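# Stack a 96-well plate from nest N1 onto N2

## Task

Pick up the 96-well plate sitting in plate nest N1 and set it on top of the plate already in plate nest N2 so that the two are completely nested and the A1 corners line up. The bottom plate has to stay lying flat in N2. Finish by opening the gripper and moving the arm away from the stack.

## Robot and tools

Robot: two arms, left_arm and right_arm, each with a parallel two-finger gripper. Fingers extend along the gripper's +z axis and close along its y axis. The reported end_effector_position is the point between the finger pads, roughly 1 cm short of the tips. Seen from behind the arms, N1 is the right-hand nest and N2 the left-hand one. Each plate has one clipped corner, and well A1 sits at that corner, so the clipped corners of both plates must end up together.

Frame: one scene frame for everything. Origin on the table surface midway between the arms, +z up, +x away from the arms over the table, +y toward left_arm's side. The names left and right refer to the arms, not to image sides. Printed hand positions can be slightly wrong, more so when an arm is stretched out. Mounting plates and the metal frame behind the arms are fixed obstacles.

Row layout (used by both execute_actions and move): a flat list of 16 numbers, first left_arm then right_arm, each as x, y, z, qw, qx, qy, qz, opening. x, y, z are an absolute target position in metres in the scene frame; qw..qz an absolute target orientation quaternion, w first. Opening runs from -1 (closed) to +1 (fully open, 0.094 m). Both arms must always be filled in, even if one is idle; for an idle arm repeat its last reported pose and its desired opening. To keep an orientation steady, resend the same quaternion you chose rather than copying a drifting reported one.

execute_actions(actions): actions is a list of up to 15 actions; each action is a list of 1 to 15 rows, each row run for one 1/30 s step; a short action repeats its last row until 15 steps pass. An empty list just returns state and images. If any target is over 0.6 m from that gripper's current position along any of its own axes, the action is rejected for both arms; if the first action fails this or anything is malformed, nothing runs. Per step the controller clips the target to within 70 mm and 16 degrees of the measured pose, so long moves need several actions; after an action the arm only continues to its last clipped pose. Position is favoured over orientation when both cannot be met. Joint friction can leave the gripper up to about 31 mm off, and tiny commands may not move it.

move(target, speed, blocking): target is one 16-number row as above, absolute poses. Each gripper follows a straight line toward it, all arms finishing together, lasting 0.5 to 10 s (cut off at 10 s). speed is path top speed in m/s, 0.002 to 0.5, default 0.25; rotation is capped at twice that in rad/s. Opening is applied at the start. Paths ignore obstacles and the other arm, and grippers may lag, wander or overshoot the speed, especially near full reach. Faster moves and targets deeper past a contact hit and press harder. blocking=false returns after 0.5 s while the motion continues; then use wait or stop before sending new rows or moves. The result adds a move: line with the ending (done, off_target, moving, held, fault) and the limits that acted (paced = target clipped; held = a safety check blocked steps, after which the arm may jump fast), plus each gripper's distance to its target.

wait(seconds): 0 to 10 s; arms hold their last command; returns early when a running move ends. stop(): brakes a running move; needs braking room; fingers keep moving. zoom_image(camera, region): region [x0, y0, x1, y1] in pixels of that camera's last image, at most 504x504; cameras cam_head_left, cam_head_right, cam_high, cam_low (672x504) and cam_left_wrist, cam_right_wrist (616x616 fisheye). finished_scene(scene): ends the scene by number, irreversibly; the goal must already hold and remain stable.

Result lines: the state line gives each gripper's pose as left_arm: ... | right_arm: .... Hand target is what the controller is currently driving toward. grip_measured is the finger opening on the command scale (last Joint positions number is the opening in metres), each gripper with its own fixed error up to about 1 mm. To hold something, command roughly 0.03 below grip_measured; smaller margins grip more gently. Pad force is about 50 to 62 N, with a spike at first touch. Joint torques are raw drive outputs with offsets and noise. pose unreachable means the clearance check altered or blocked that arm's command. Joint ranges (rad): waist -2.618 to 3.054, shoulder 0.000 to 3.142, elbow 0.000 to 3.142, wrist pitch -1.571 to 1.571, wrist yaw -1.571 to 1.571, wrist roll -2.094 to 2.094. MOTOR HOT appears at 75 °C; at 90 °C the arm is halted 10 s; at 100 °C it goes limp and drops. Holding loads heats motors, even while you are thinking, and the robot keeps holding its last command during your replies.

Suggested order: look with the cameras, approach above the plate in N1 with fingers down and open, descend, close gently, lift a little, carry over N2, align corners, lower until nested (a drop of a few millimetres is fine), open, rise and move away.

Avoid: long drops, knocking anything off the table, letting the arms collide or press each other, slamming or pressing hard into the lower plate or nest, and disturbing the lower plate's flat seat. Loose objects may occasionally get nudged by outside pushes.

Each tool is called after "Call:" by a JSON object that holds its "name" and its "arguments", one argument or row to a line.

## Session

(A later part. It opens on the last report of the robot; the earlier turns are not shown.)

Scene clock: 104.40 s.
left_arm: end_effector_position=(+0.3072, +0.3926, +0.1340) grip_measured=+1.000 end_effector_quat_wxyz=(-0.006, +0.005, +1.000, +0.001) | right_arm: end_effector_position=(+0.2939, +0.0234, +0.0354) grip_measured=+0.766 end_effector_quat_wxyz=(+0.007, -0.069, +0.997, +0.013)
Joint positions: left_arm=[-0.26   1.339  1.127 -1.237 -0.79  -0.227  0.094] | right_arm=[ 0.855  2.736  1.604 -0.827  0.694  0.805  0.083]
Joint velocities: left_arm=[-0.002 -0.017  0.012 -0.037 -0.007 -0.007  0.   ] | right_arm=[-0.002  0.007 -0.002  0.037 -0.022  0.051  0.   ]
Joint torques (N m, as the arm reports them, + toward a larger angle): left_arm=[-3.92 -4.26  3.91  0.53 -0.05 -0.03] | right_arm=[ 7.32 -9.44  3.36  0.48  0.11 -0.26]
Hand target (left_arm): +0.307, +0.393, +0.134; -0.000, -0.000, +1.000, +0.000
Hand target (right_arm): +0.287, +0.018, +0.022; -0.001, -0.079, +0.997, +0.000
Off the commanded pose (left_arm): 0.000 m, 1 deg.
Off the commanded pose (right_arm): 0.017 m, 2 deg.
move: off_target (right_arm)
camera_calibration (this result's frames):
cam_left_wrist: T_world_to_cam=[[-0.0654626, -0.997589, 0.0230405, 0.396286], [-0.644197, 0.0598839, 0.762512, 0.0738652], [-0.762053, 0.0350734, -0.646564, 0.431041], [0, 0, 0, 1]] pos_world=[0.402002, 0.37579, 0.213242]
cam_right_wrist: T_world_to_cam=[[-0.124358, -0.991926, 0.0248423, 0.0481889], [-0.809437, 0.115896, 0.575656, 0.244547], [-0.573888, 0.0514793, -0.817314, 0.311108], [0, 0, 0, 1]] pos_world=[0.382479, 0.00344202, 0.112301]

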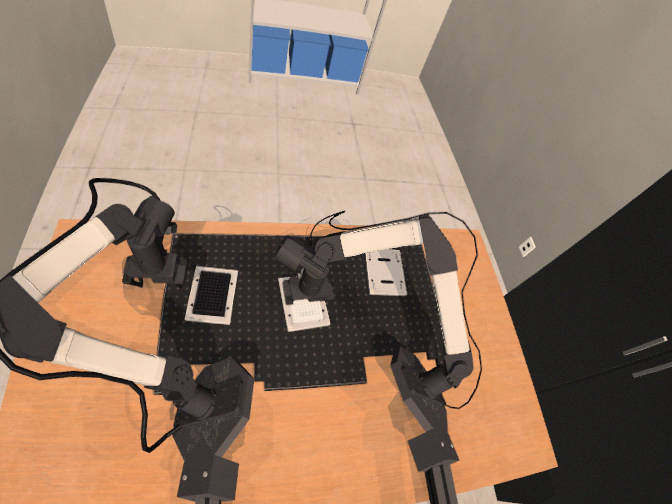

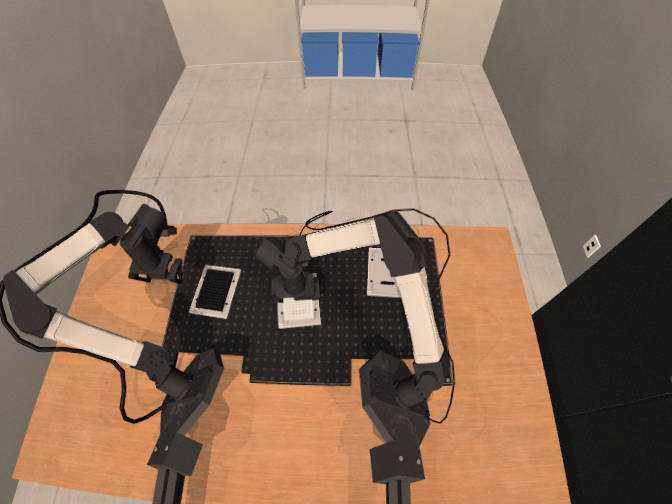

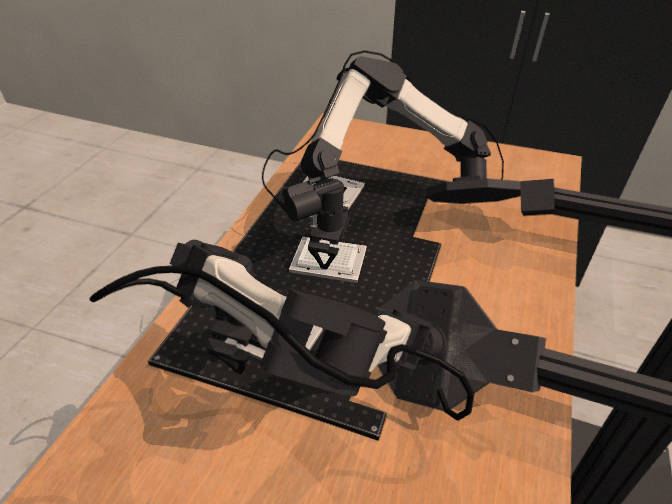

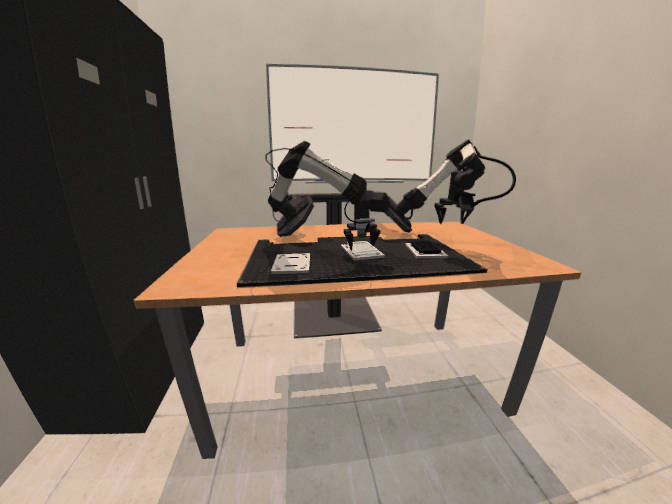

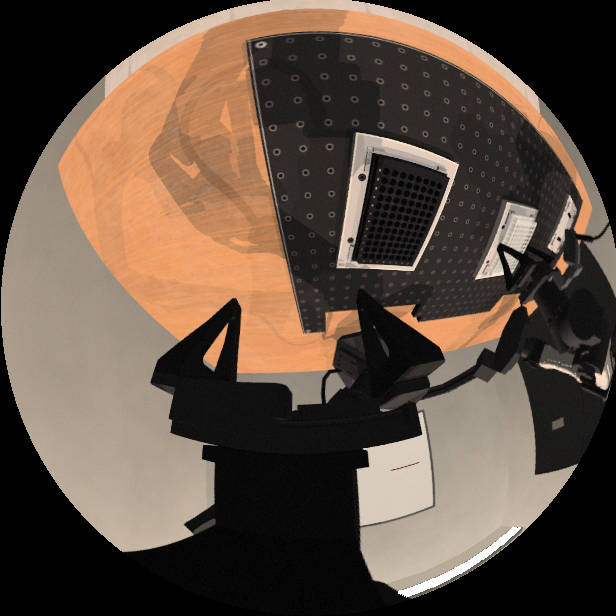

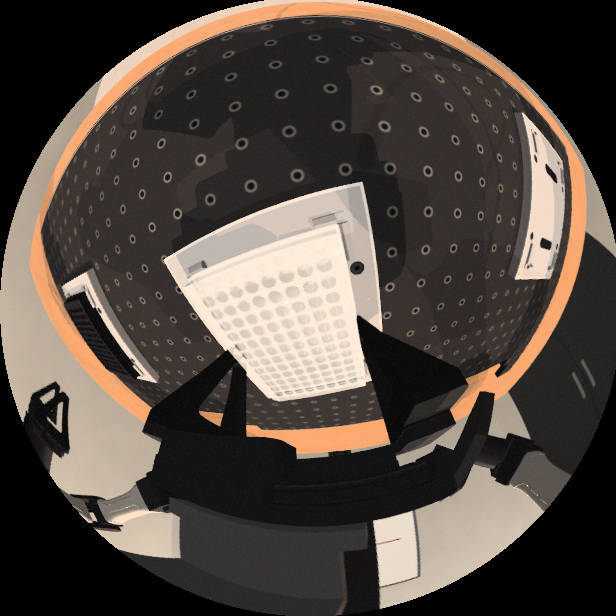

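Call:
{"name": "move", "arguments": {
  "target": [0.3074,0.3925,0.134,0,0,1,0,1,0.2939,0.0234,0.0354,0.007,-0.069,0.997,0.013,1]
}}

Call:
{"name": "move", "arguments": {
  "target": [0.3074,0.3925,0.134,0,0,1,0,1,0.298,0.029,0.10,0,-0.069,0.997,0,1],
  "speed": 0.08
}}

Call:
{"name": "move", "arguments": {
  "target": [0.30,0.016,0.10,0,-0.095,0.995,0,1,0.31,-0.39,0.15,0,0,1,0,1]
}}

Call:
{"name": "move", "arguments": {
  "target": [0.30,0.016,0.058,0,-0.095,0.995,0,1,0.31,-0.39,0.15,0,0,1,0,1],
  "speed": 0.06
}}

Scene clock: 111.07 s.
left_arm: end_effector_position=(+0.3072, +0.3926, +0.1340) grip_measured=+1.000 end_effector_quat_wxyz=(-0.006, +0.005, +1.000, +0.001) | right_arm: end_effector_position=(+0.2940, +0.0235, +0.0354) grip_measured=+1.000 end_effector_quat_wxyz=(+0.007, -0.069, +0.997, +0.013)
Joint positions: left_arm=[-0.26   1.339  1.127 -1.237 -0.79  -0.227  0.094] | right_arm=[ 0.855  2.736  1.604 -0.826  0.694  0.805  0.094]
Joint velocities: left_arm=[-0.022 -0.012 -0.012 -0.022 -0.007 -0.081  0.   ] | right_arm=[-0.002 -0.017  0.007 -0.037 -0.022 -0.007  0.   ]
Joint torques (N m, as the arm reports them, + toward a larger angle): left_arm=[-3.94 -4.24  3.91  0.53 -0.05 -0.03] | right_arm=[  8.92 -11.17   5.26   0.31   0.02  -0.1 ]
Hand target (left_arm): +0.307, +0.393, +0.134; -0.000, -0.000, +1.000, +0.000
Hand target (right_arm): +0.294, +0.023, +0.035; +0.007, -0.069, +0.998, +0.013
Off the commanded pose (left_arm): 0.000 m, 1 deg.
Off the commanded pose (right_arm): 0.000 m, 0 deg.
move: done
camera_calibration (this result's frames):
cam_left_wrist: T_world_to_cam=[[-0.0654626, -0.997589, 0.0230405, 0.396286], [-0.644197, 0.0598839, 0.762512, 0.0738652], [-0.762053, 0.0350734, -0.646564, 0.431041], [0, 0, 0, 1]] pos_world=[0.402002, 0.37579, 0.213242]
cam_right_wrist: T_world_to_cam=[[-0.124606, -0.991902, 0.0245832, 0.0483391], [-0.809503, 0.115957, 0.57555, 0.244598], [-0.57374, 0.0518168, -0.817397, 0.311085], [0, 0, 0, 1]] pos_world=[0.382508, 0.00346539, 0.112313]

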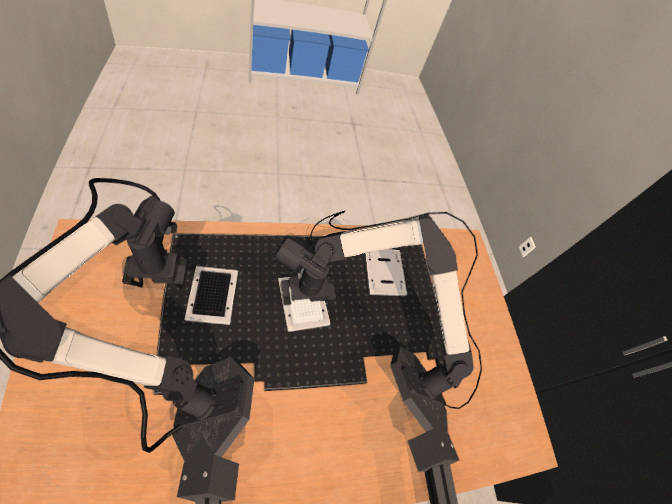

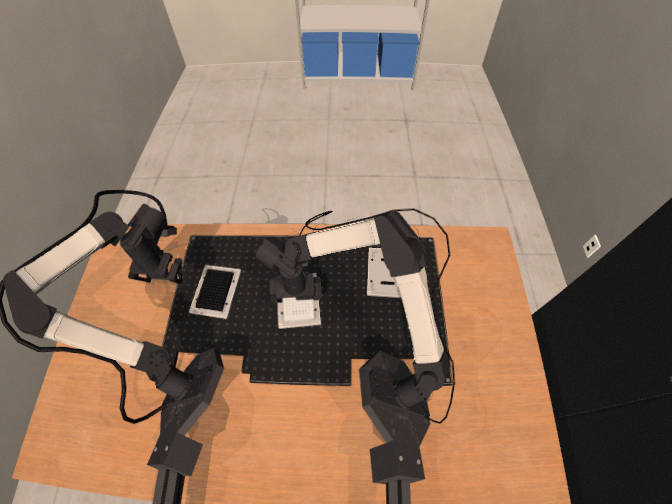

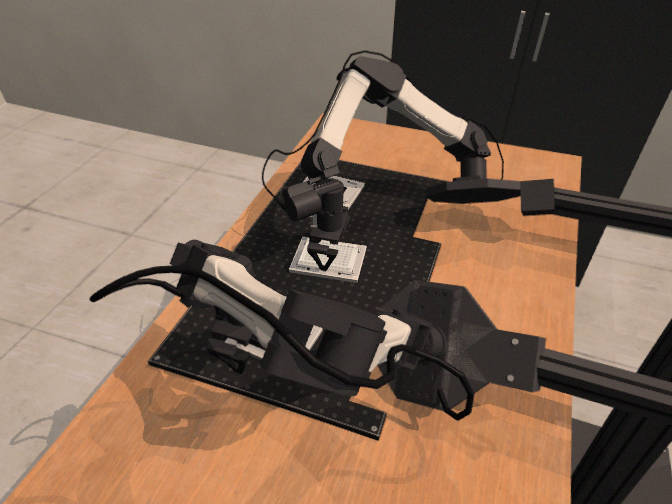

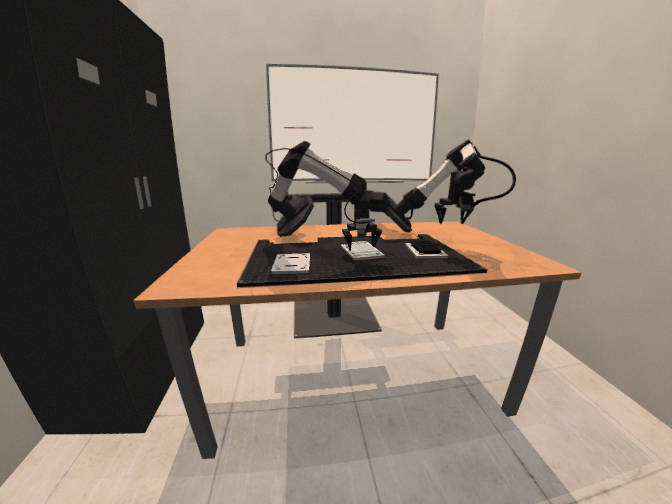

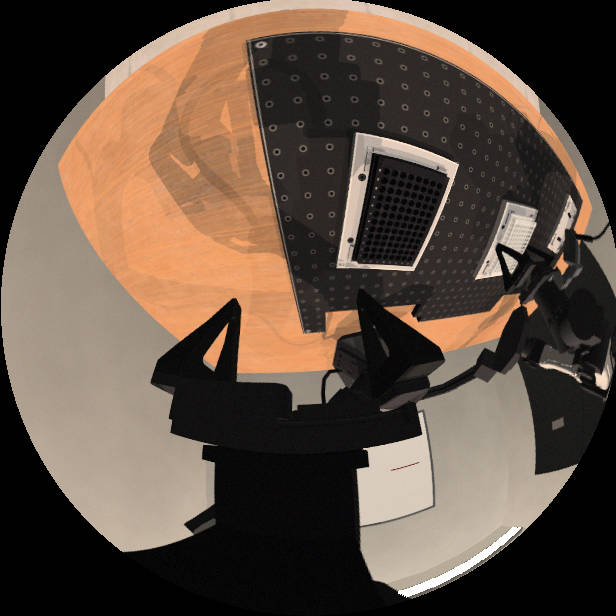

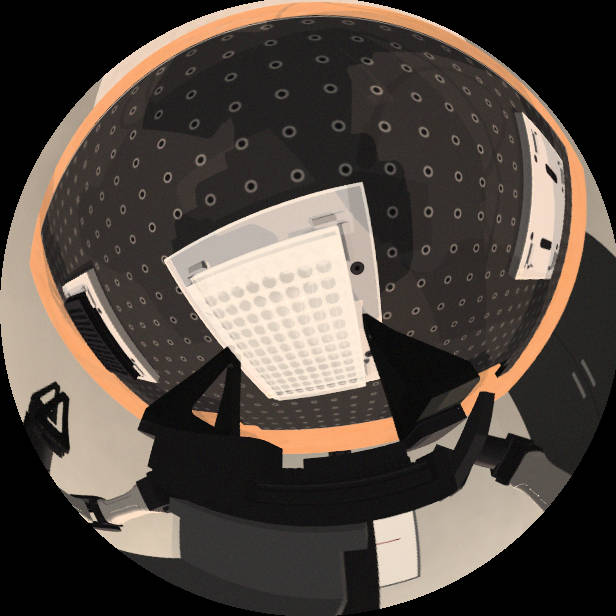

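Scene clock: 112.47 s.
left_arm: end_effector_position=(+0.3072, +0.3926, +0.1340) grip_measured=+1.000 end_effector_quat_wxyz=(-0.006, +0.005, +1.000, +0.001) | right_arm: end_effector_position=(+0.3006, +0.0250, +0.1000) grip_measured=+1.000 end_effector_quat_wxyz=(+0.006, -0.071, +0.997, -0.003)
Joint positions: left_arm=[-0.26   1.339  1.127 -1.237 -0.79  -0.227  0.094] | right_arm=[ 0.95   2.736  1.821 -1.149  0.669  0.935  0.094]
Joint velocities: left_arm=[ 0.007 -0.007 -0.017  0.051  0.007 -0.066  0.   ] | right_arm=[-0.002 -0.012 -0.002 -0.022  0.066  0.007  0.   ]
Joint torques (N m, as the arm reports them, + toward a larger angle): left_arm=[-3.95 -4.23  3.9   0.55 -0.05 -0.03] | right_arm=[  9.3  -10.05   7.17   0.19  -0.08   0.02]
Hand target (left_arm): +0.307, +0.393, +0.134; -0.000, -0.000, +1.000, +0.000
Hand target (right_arm): +0.298, +0.029, +0.100; +0.000, -0.069, +0.998, -0.001
Off the commanded pose (left_arm): 0.000 m, 1 deg.
Off the commanded pose (right_arm): 0.005 m, 1 deg.
move: done
camera_calibration (this result's frames):
cam_left_wrist: T_world_to_cam=[[-0.0654626, -0.997589, 0.0230405, 0.396286], [-0.644197, 0.0598839, 0.762512, 0.0738652], [-0.762053, 0.0350734, -0.646564, 0.431041], [0, 0, 0, 1]] pos_world=[0.402002, 0.37579, 0.213242]
cam_right_wrist: T_world_to_cam=[[-0.121749, -0.990976, 0.0560664, 0.045065], [-0.809295, 0.131814, 0.572422, 0.212405], [-0.574647, 0.0243177, -0.81804, 0.368692], [0, 0, 0, 1]] pos_world=[0.389253, 0.00769467, 0.177493]

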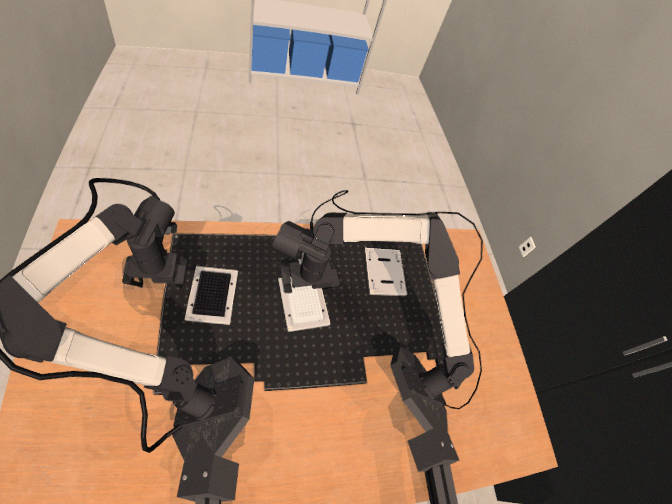

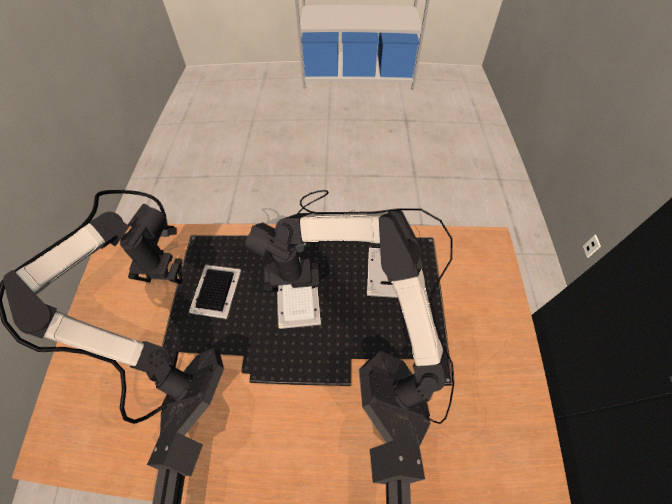

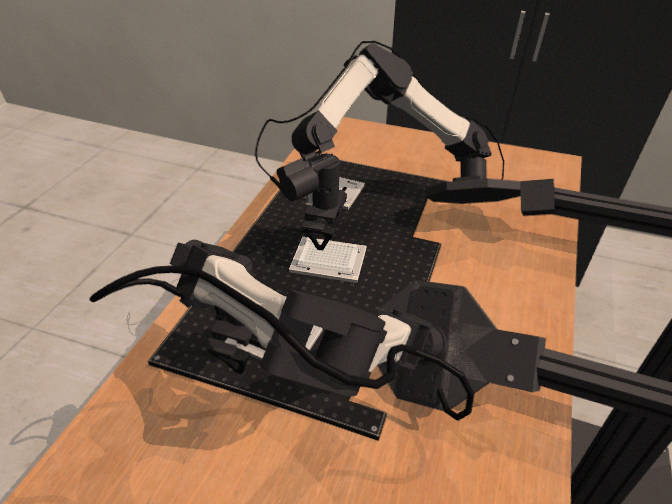

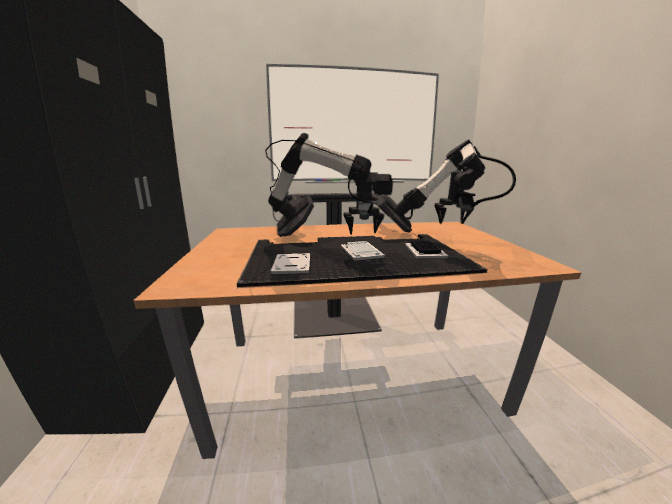

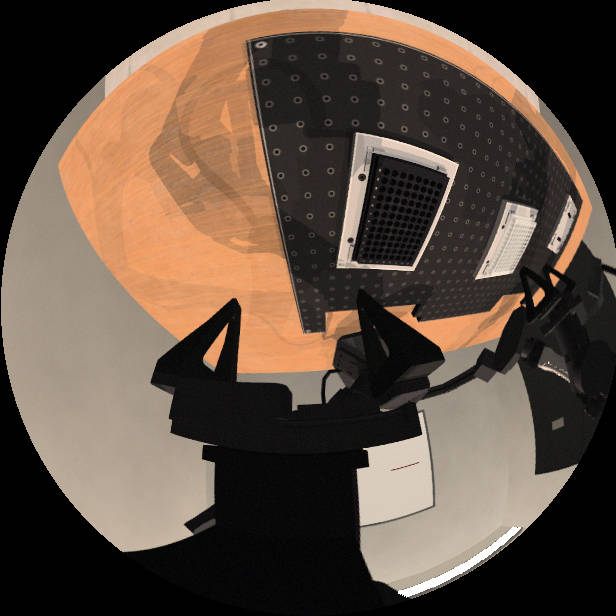

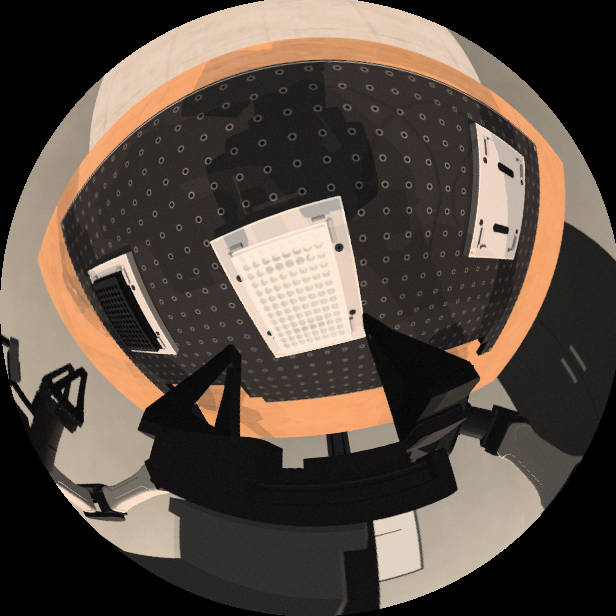

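Scene clock: 114.83 s.
left_arm: end_effector_position=(+0.3013, +0.0149, +0.1033) grip_measured=+1.000 end_effector_quat_wxyz=(+0.006, -0.092, +0.996, -0.012) | right_arm: end_effector_position=(+0.3161, -0.3830, +0.1511) grip_measured=+1.000 end_effector_quat_wxyz=(+0.002, -0.001, +1.000, +0.008)
Joint positions: left_arm=[-0.878  2.552  1.638 -1.066 -0.69  -1.225  0.094] | right_arm=[ 0.34   1.412  1.216 -1.305  0.784  0.261  0.094]
Joint velocities: left_arm=[-0.017  0.002 -0.002 -0.051 -0.007 -0.037  0.   ] | right_arm=[-0.002  0.002 -0.012  0.022 -0.007  0.007  0.   ]
Joint torques (N m, as the arm reports them, + toward a larger angle): left_arm=[-9.   -6.54  6.82  0.17 -0.03 -0.13] | right_arm=[ 3.05 -5.06  6.17  0.19 -0.02 -0.22]
Hand target (left_arm): +0.301, +0.013, +0.103; +0.000, -0.094, +0.995, -0.010
Hand target (right_arm): +0.316, -0.388, +0.152; +0.000, -0.001, +1.000, +0.008
Off the commanded pose (left_arm): 0.004 m, 2 deg.
Off the commanded pose (right_arm): 0.009 m, 1 deg.
move: done
camera_calibration (this result's frames):
cam_left_wrist: T_world_to_cam=[[0.127797, -0.990568, 0.0494354, -0.0412596], [-0.663817, -0.0483955, 0.746328, 0.125217], [-0.736896, -0.128195, -0.66374, 0.416572], [0, 0, 0, 1]] pos_world=[0.395364, 0.0185919, 0.185083]
cam_right_wrist: T_world_to_cam=[[-0.257985, -0.965438, 0.0370596, -0.304512], [-0.77869, 0.230482, 0.583541, 0.275978], [-0.571914, 0.121687, -0.811238, 0.464683], [0, 0, 0, 1]] pos_world=[0.402101, -0.414141, 0.227209]

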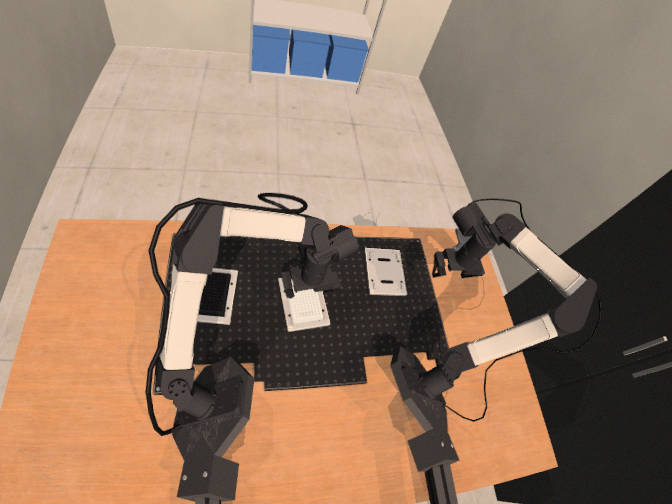

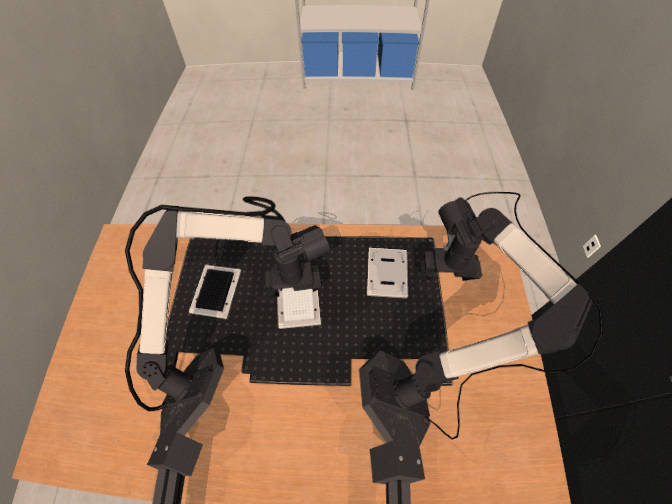

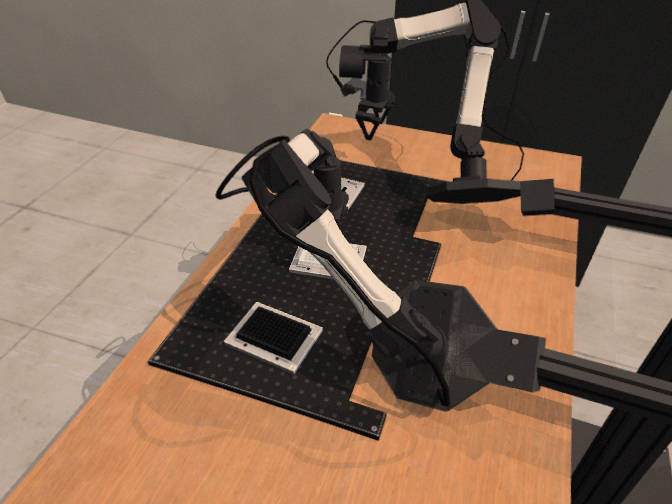

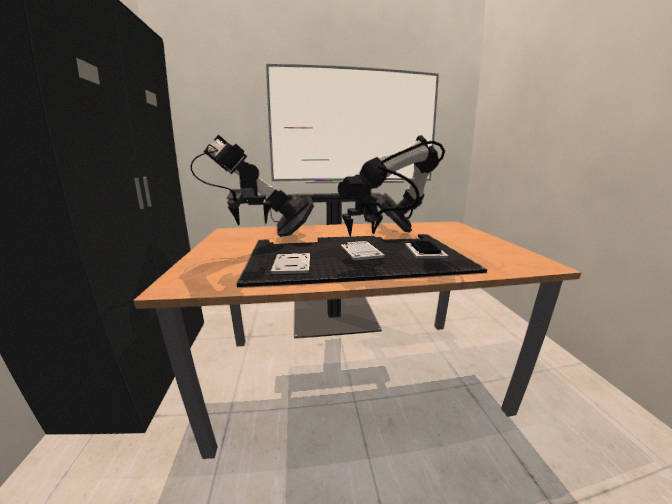

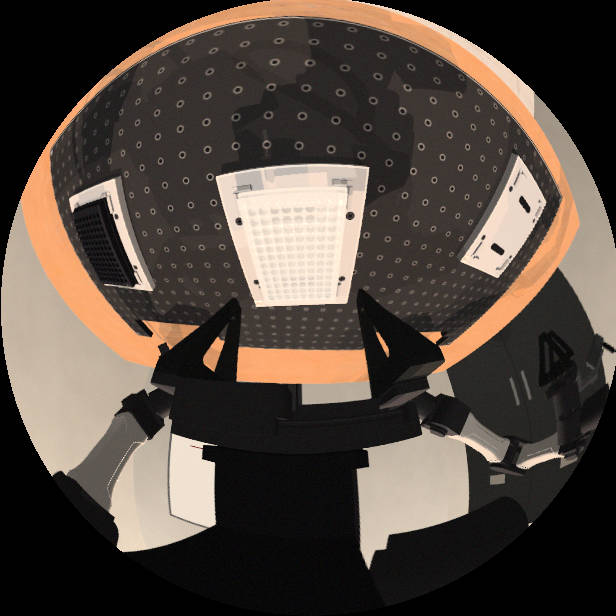

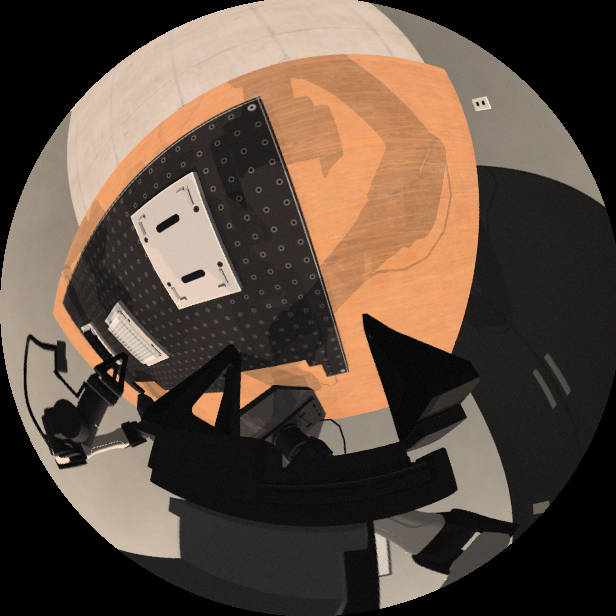

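Scene clock: 116.03 s.
left_arm: end_effector_position=(+0.3068, +0.0150, +0.0684) grip_measured=+1.000 end_effector_quat_wxyz=(-0.000, -0.105, +0.994, -0.009) | right_arm: end_effector_position=(+0.3160, -0.3856, +0.1530) grip_measured=+1.000 end_effector_quat_wxyz=(+0.006, +0.003, +1.000, +0.008)
Joint positions: left_arm=[-0.811  2.585  1.598 -0.955 -0.708 -1.179  0.094] | right_arm=[ 0.34   1.399  1.216 -1.305  0.787  0.261  0.094]
Joint velocities: left_arm=[-0.007 -0.007 -0.007  0.081 -0.066 -0.022  0.   ] | right_arm=[ 0.007 -0.002 -0.002  0.022 -0.139  0.007  0.   ]
Joint torques (N m, as the arm reports them, + toward a larger angle): left_arm=[-8.62 -6.5   3.1   0.58 -0.21  0.06] | right_arm=[ 2.93 -5.63  4.06  0.24  0.07 -0.18]
Hand target (left_arm): +0.301, +0.016, +0.058; +0.000, -0.095, +0.995, +0.001
Hand target (right_arm): +0.310, -0.390, +0.150; -0.000, +0.000, +1.000, +0.000
Off the commanded pose (left_arm): 0.013 m, 2 deg.
Off the commanded pose (right_arm): 0.008 m, 1 deg.
move: off_target (left_arm)
camera_calibration (this result's frames):
cam_left_wrist: T_world_to_cam=[[0.153061, -0.987325, 0.0419605, -0.0474448], [-0.652675, -0.0691171, 0.754479, 0.151264], [-0.742016, -0.142868, -0.654982, 0.398707], [0, 0, 0, 1]] pos_world=[0.401835, 0.020574, 0.149011]
cam_right_wrist: T_world_to_cam=[[-0.266777, -0.96311, 0.0353523, -0.303216], [-0.781847, 0.237724, 0.57637, 0.280271], [-0.563511, 0.126122, -0.816424, 0.466364], [0, 0, 0, 1]] pos_world=[0.40104, -0.417476, 0.22993]

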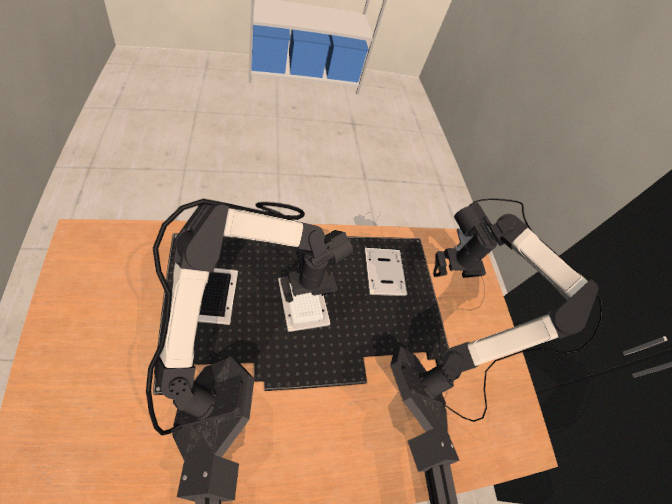

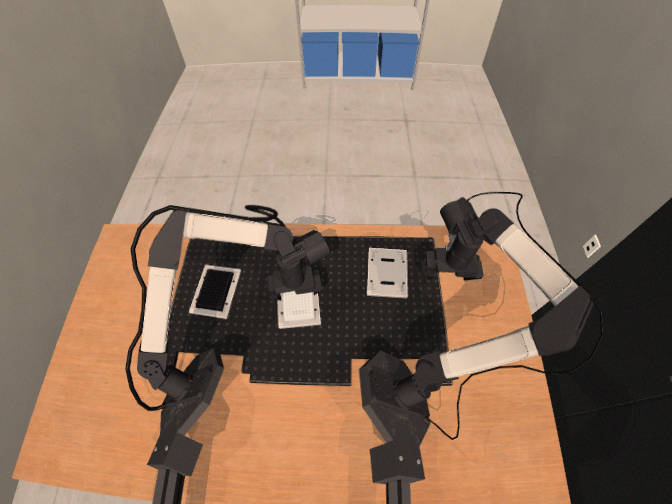

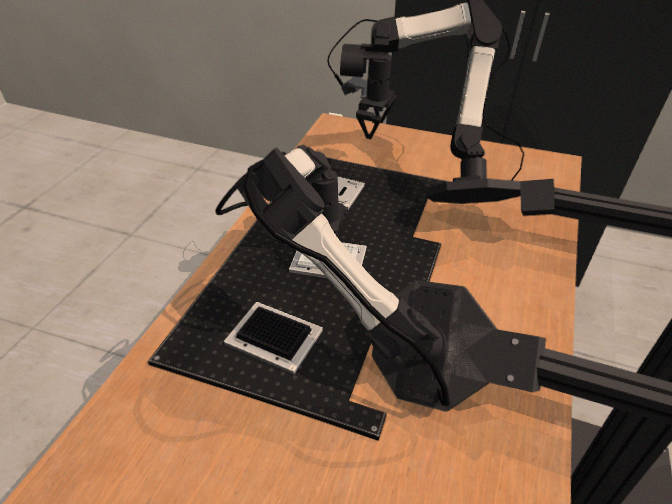

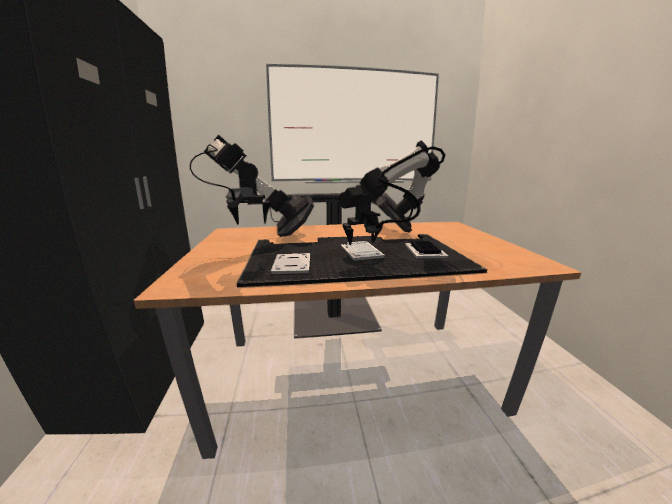

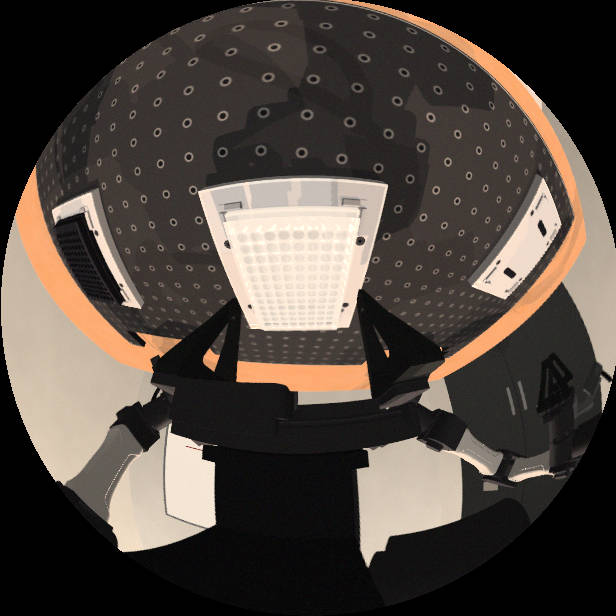

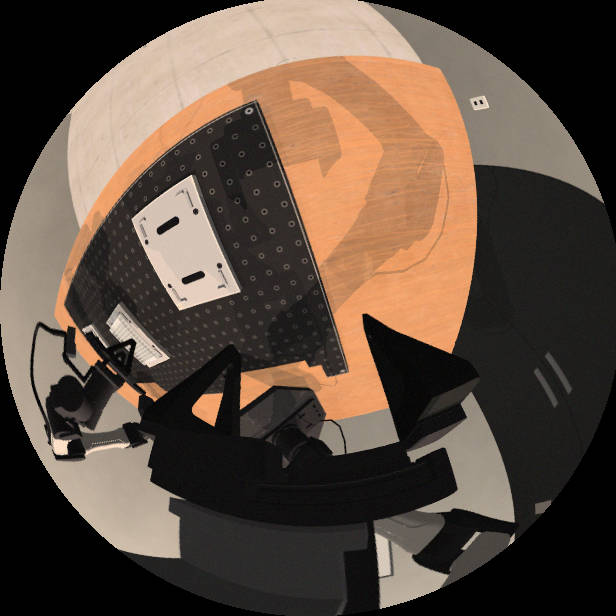

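Call:
{"name": "move", "arguments": {
  "target": [0.294,0.021,0.047,0,-0.07,0.9975,0,1,0.31,-0.39,0.15,0,0,1,0,1],
  "speed": 0.03
}}

Call:
{"name": "zoom_image", "arguments": {
  "camera": "cam_left_wrist",
  "region": [160,150,430,380]
}}

Scene clock: 121.97 s.
left_arm: end_effector_position=(+0.2966, +0.0179, +0.0536) grip_measured=+1.000 end_effector_quat_wxyz=(-0.002, -0.075, +0.997, -0.005) | right_arm: end_effector_position=(+0.3160, -0.3856, +0.1530) grip_measured=+1.000 end_effector_quat_wxyz=(+0.006, +0.003, +1.000, +0.008)
Joint positions: left_arm=[-0.799  2.585  1.53  -0.89  -0.712 -1.111  0.094] | right_arm=[ 0.34   1.399  1.216 -1.305  0.787  0.261  0.094]
Joint velocities: left_arm=[-0.007  0.002 -0.022  0.022 -0.051  0.007  0.   ] | right_arm=[-0.002 -0.012  0.007 -0.007  0.022 -0.037  0.   ]
Joint torques (N m, as the arm reports them, + toward a larger angle): left_arm=[-8.26 -7.38  2.82  0.58 -0.22  0.06] | right_arm=[ 2.92 -5.65  4.05  0.23  0.07 -0.18]
Hand target (left_arm): +0.294, +0.021, +0.047; -0.000, -0.070, +0.998, +0.001
Hand target (right_arm): +0.310, -0.390, +0.150; -0.000, +0.000, +1.000, +0.000
Off the commanded pose (left_arm): 0.008 m, 1 deg.
Off the commanded pose (right_arm): 0.008 m, 1 deg.
move: done
camera_calibration (this result's frames):
cam_left_wrist: T_world_to_cam=[[0.0928667, -0.995079, 0.0345514, -0.0240139], [-0.652691, -0.0346341, 0.756832, 0.155291], [-0.751911, -0.0928359, -0.652696, 0.383736], [0, 0, 0, 1]] pos_world=[0.392123, 0.0171072, 0.133763]
cam_right_wrist: T_world_to_cam=[[-0.266777, -0.96311, 0.0353523, -0.303216], [-0.781847, 0.237724, 0.57637, 0.280271], [-0.563511, 0.126122, -0.816424, 0.466364], [0, 0, 0, 1]] pos_world=[0.40104, -0.417476, 0.22993]

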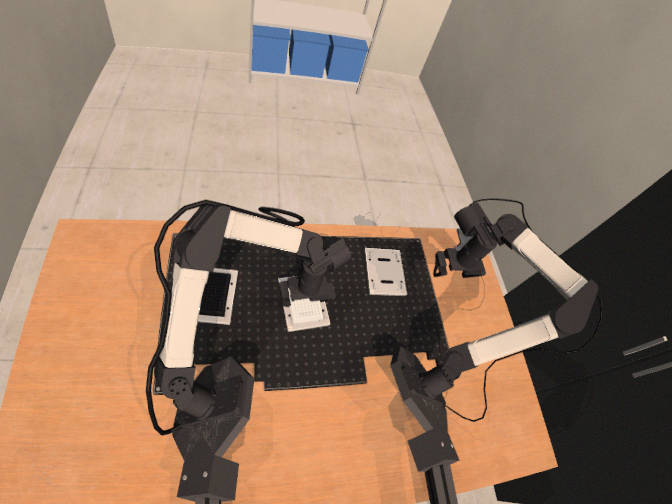

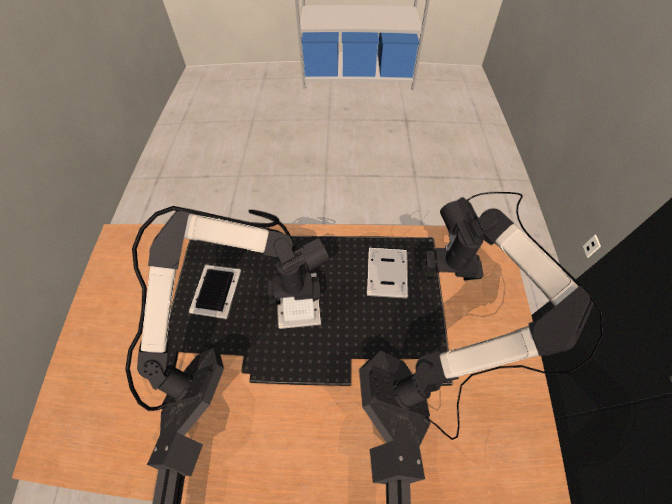

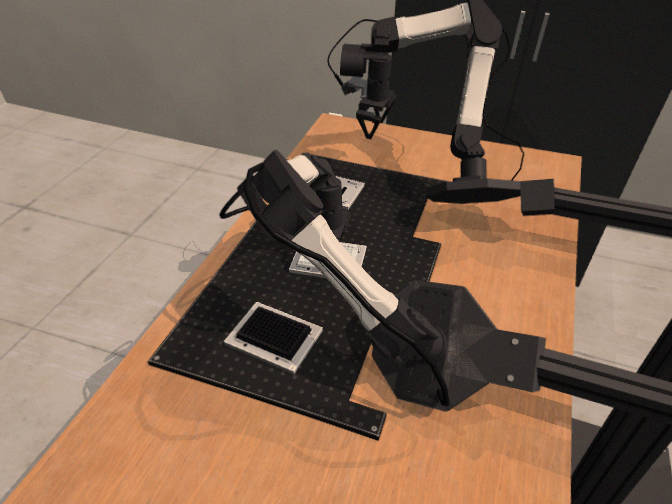

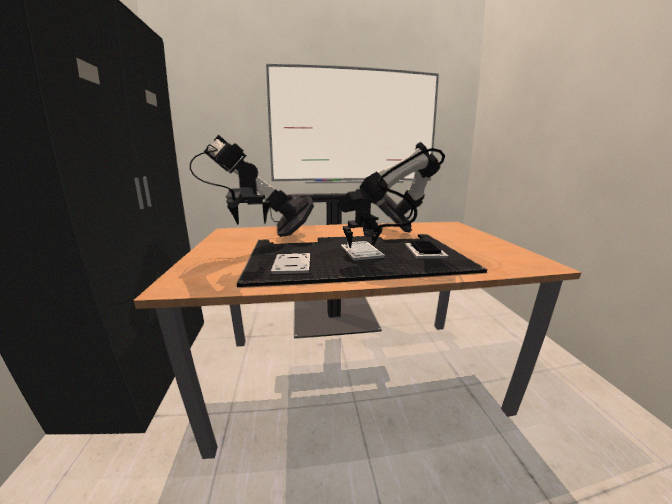

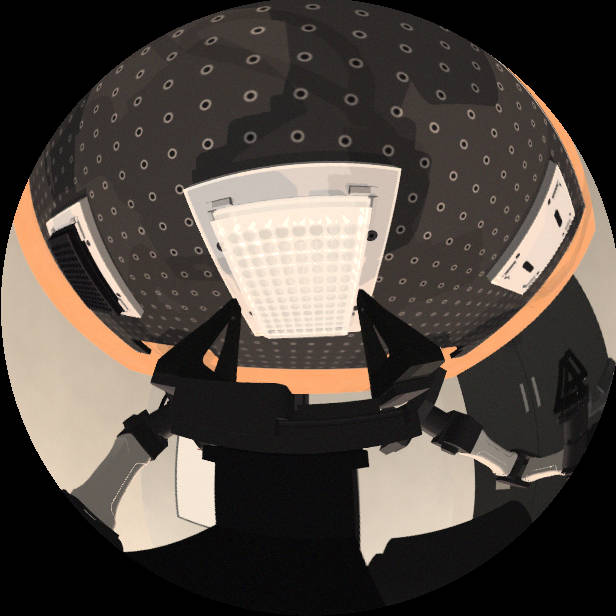

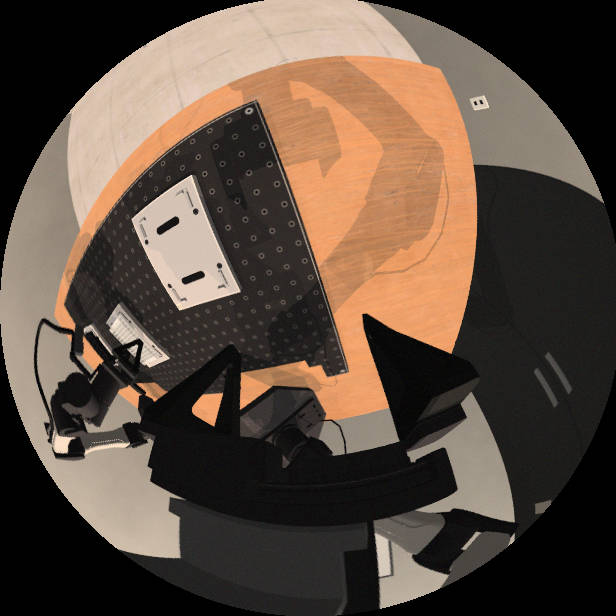

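Region (160, 150, 430, 380) of cam_left_wrist's 616x616 image, scaled by 1.867, with more detail than that image has; it fills the top 429 rows of this view, and the rest is white.

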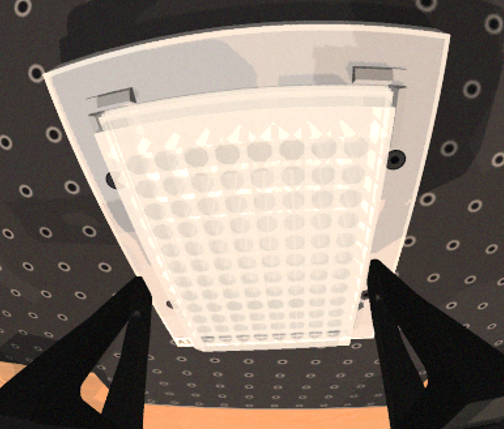

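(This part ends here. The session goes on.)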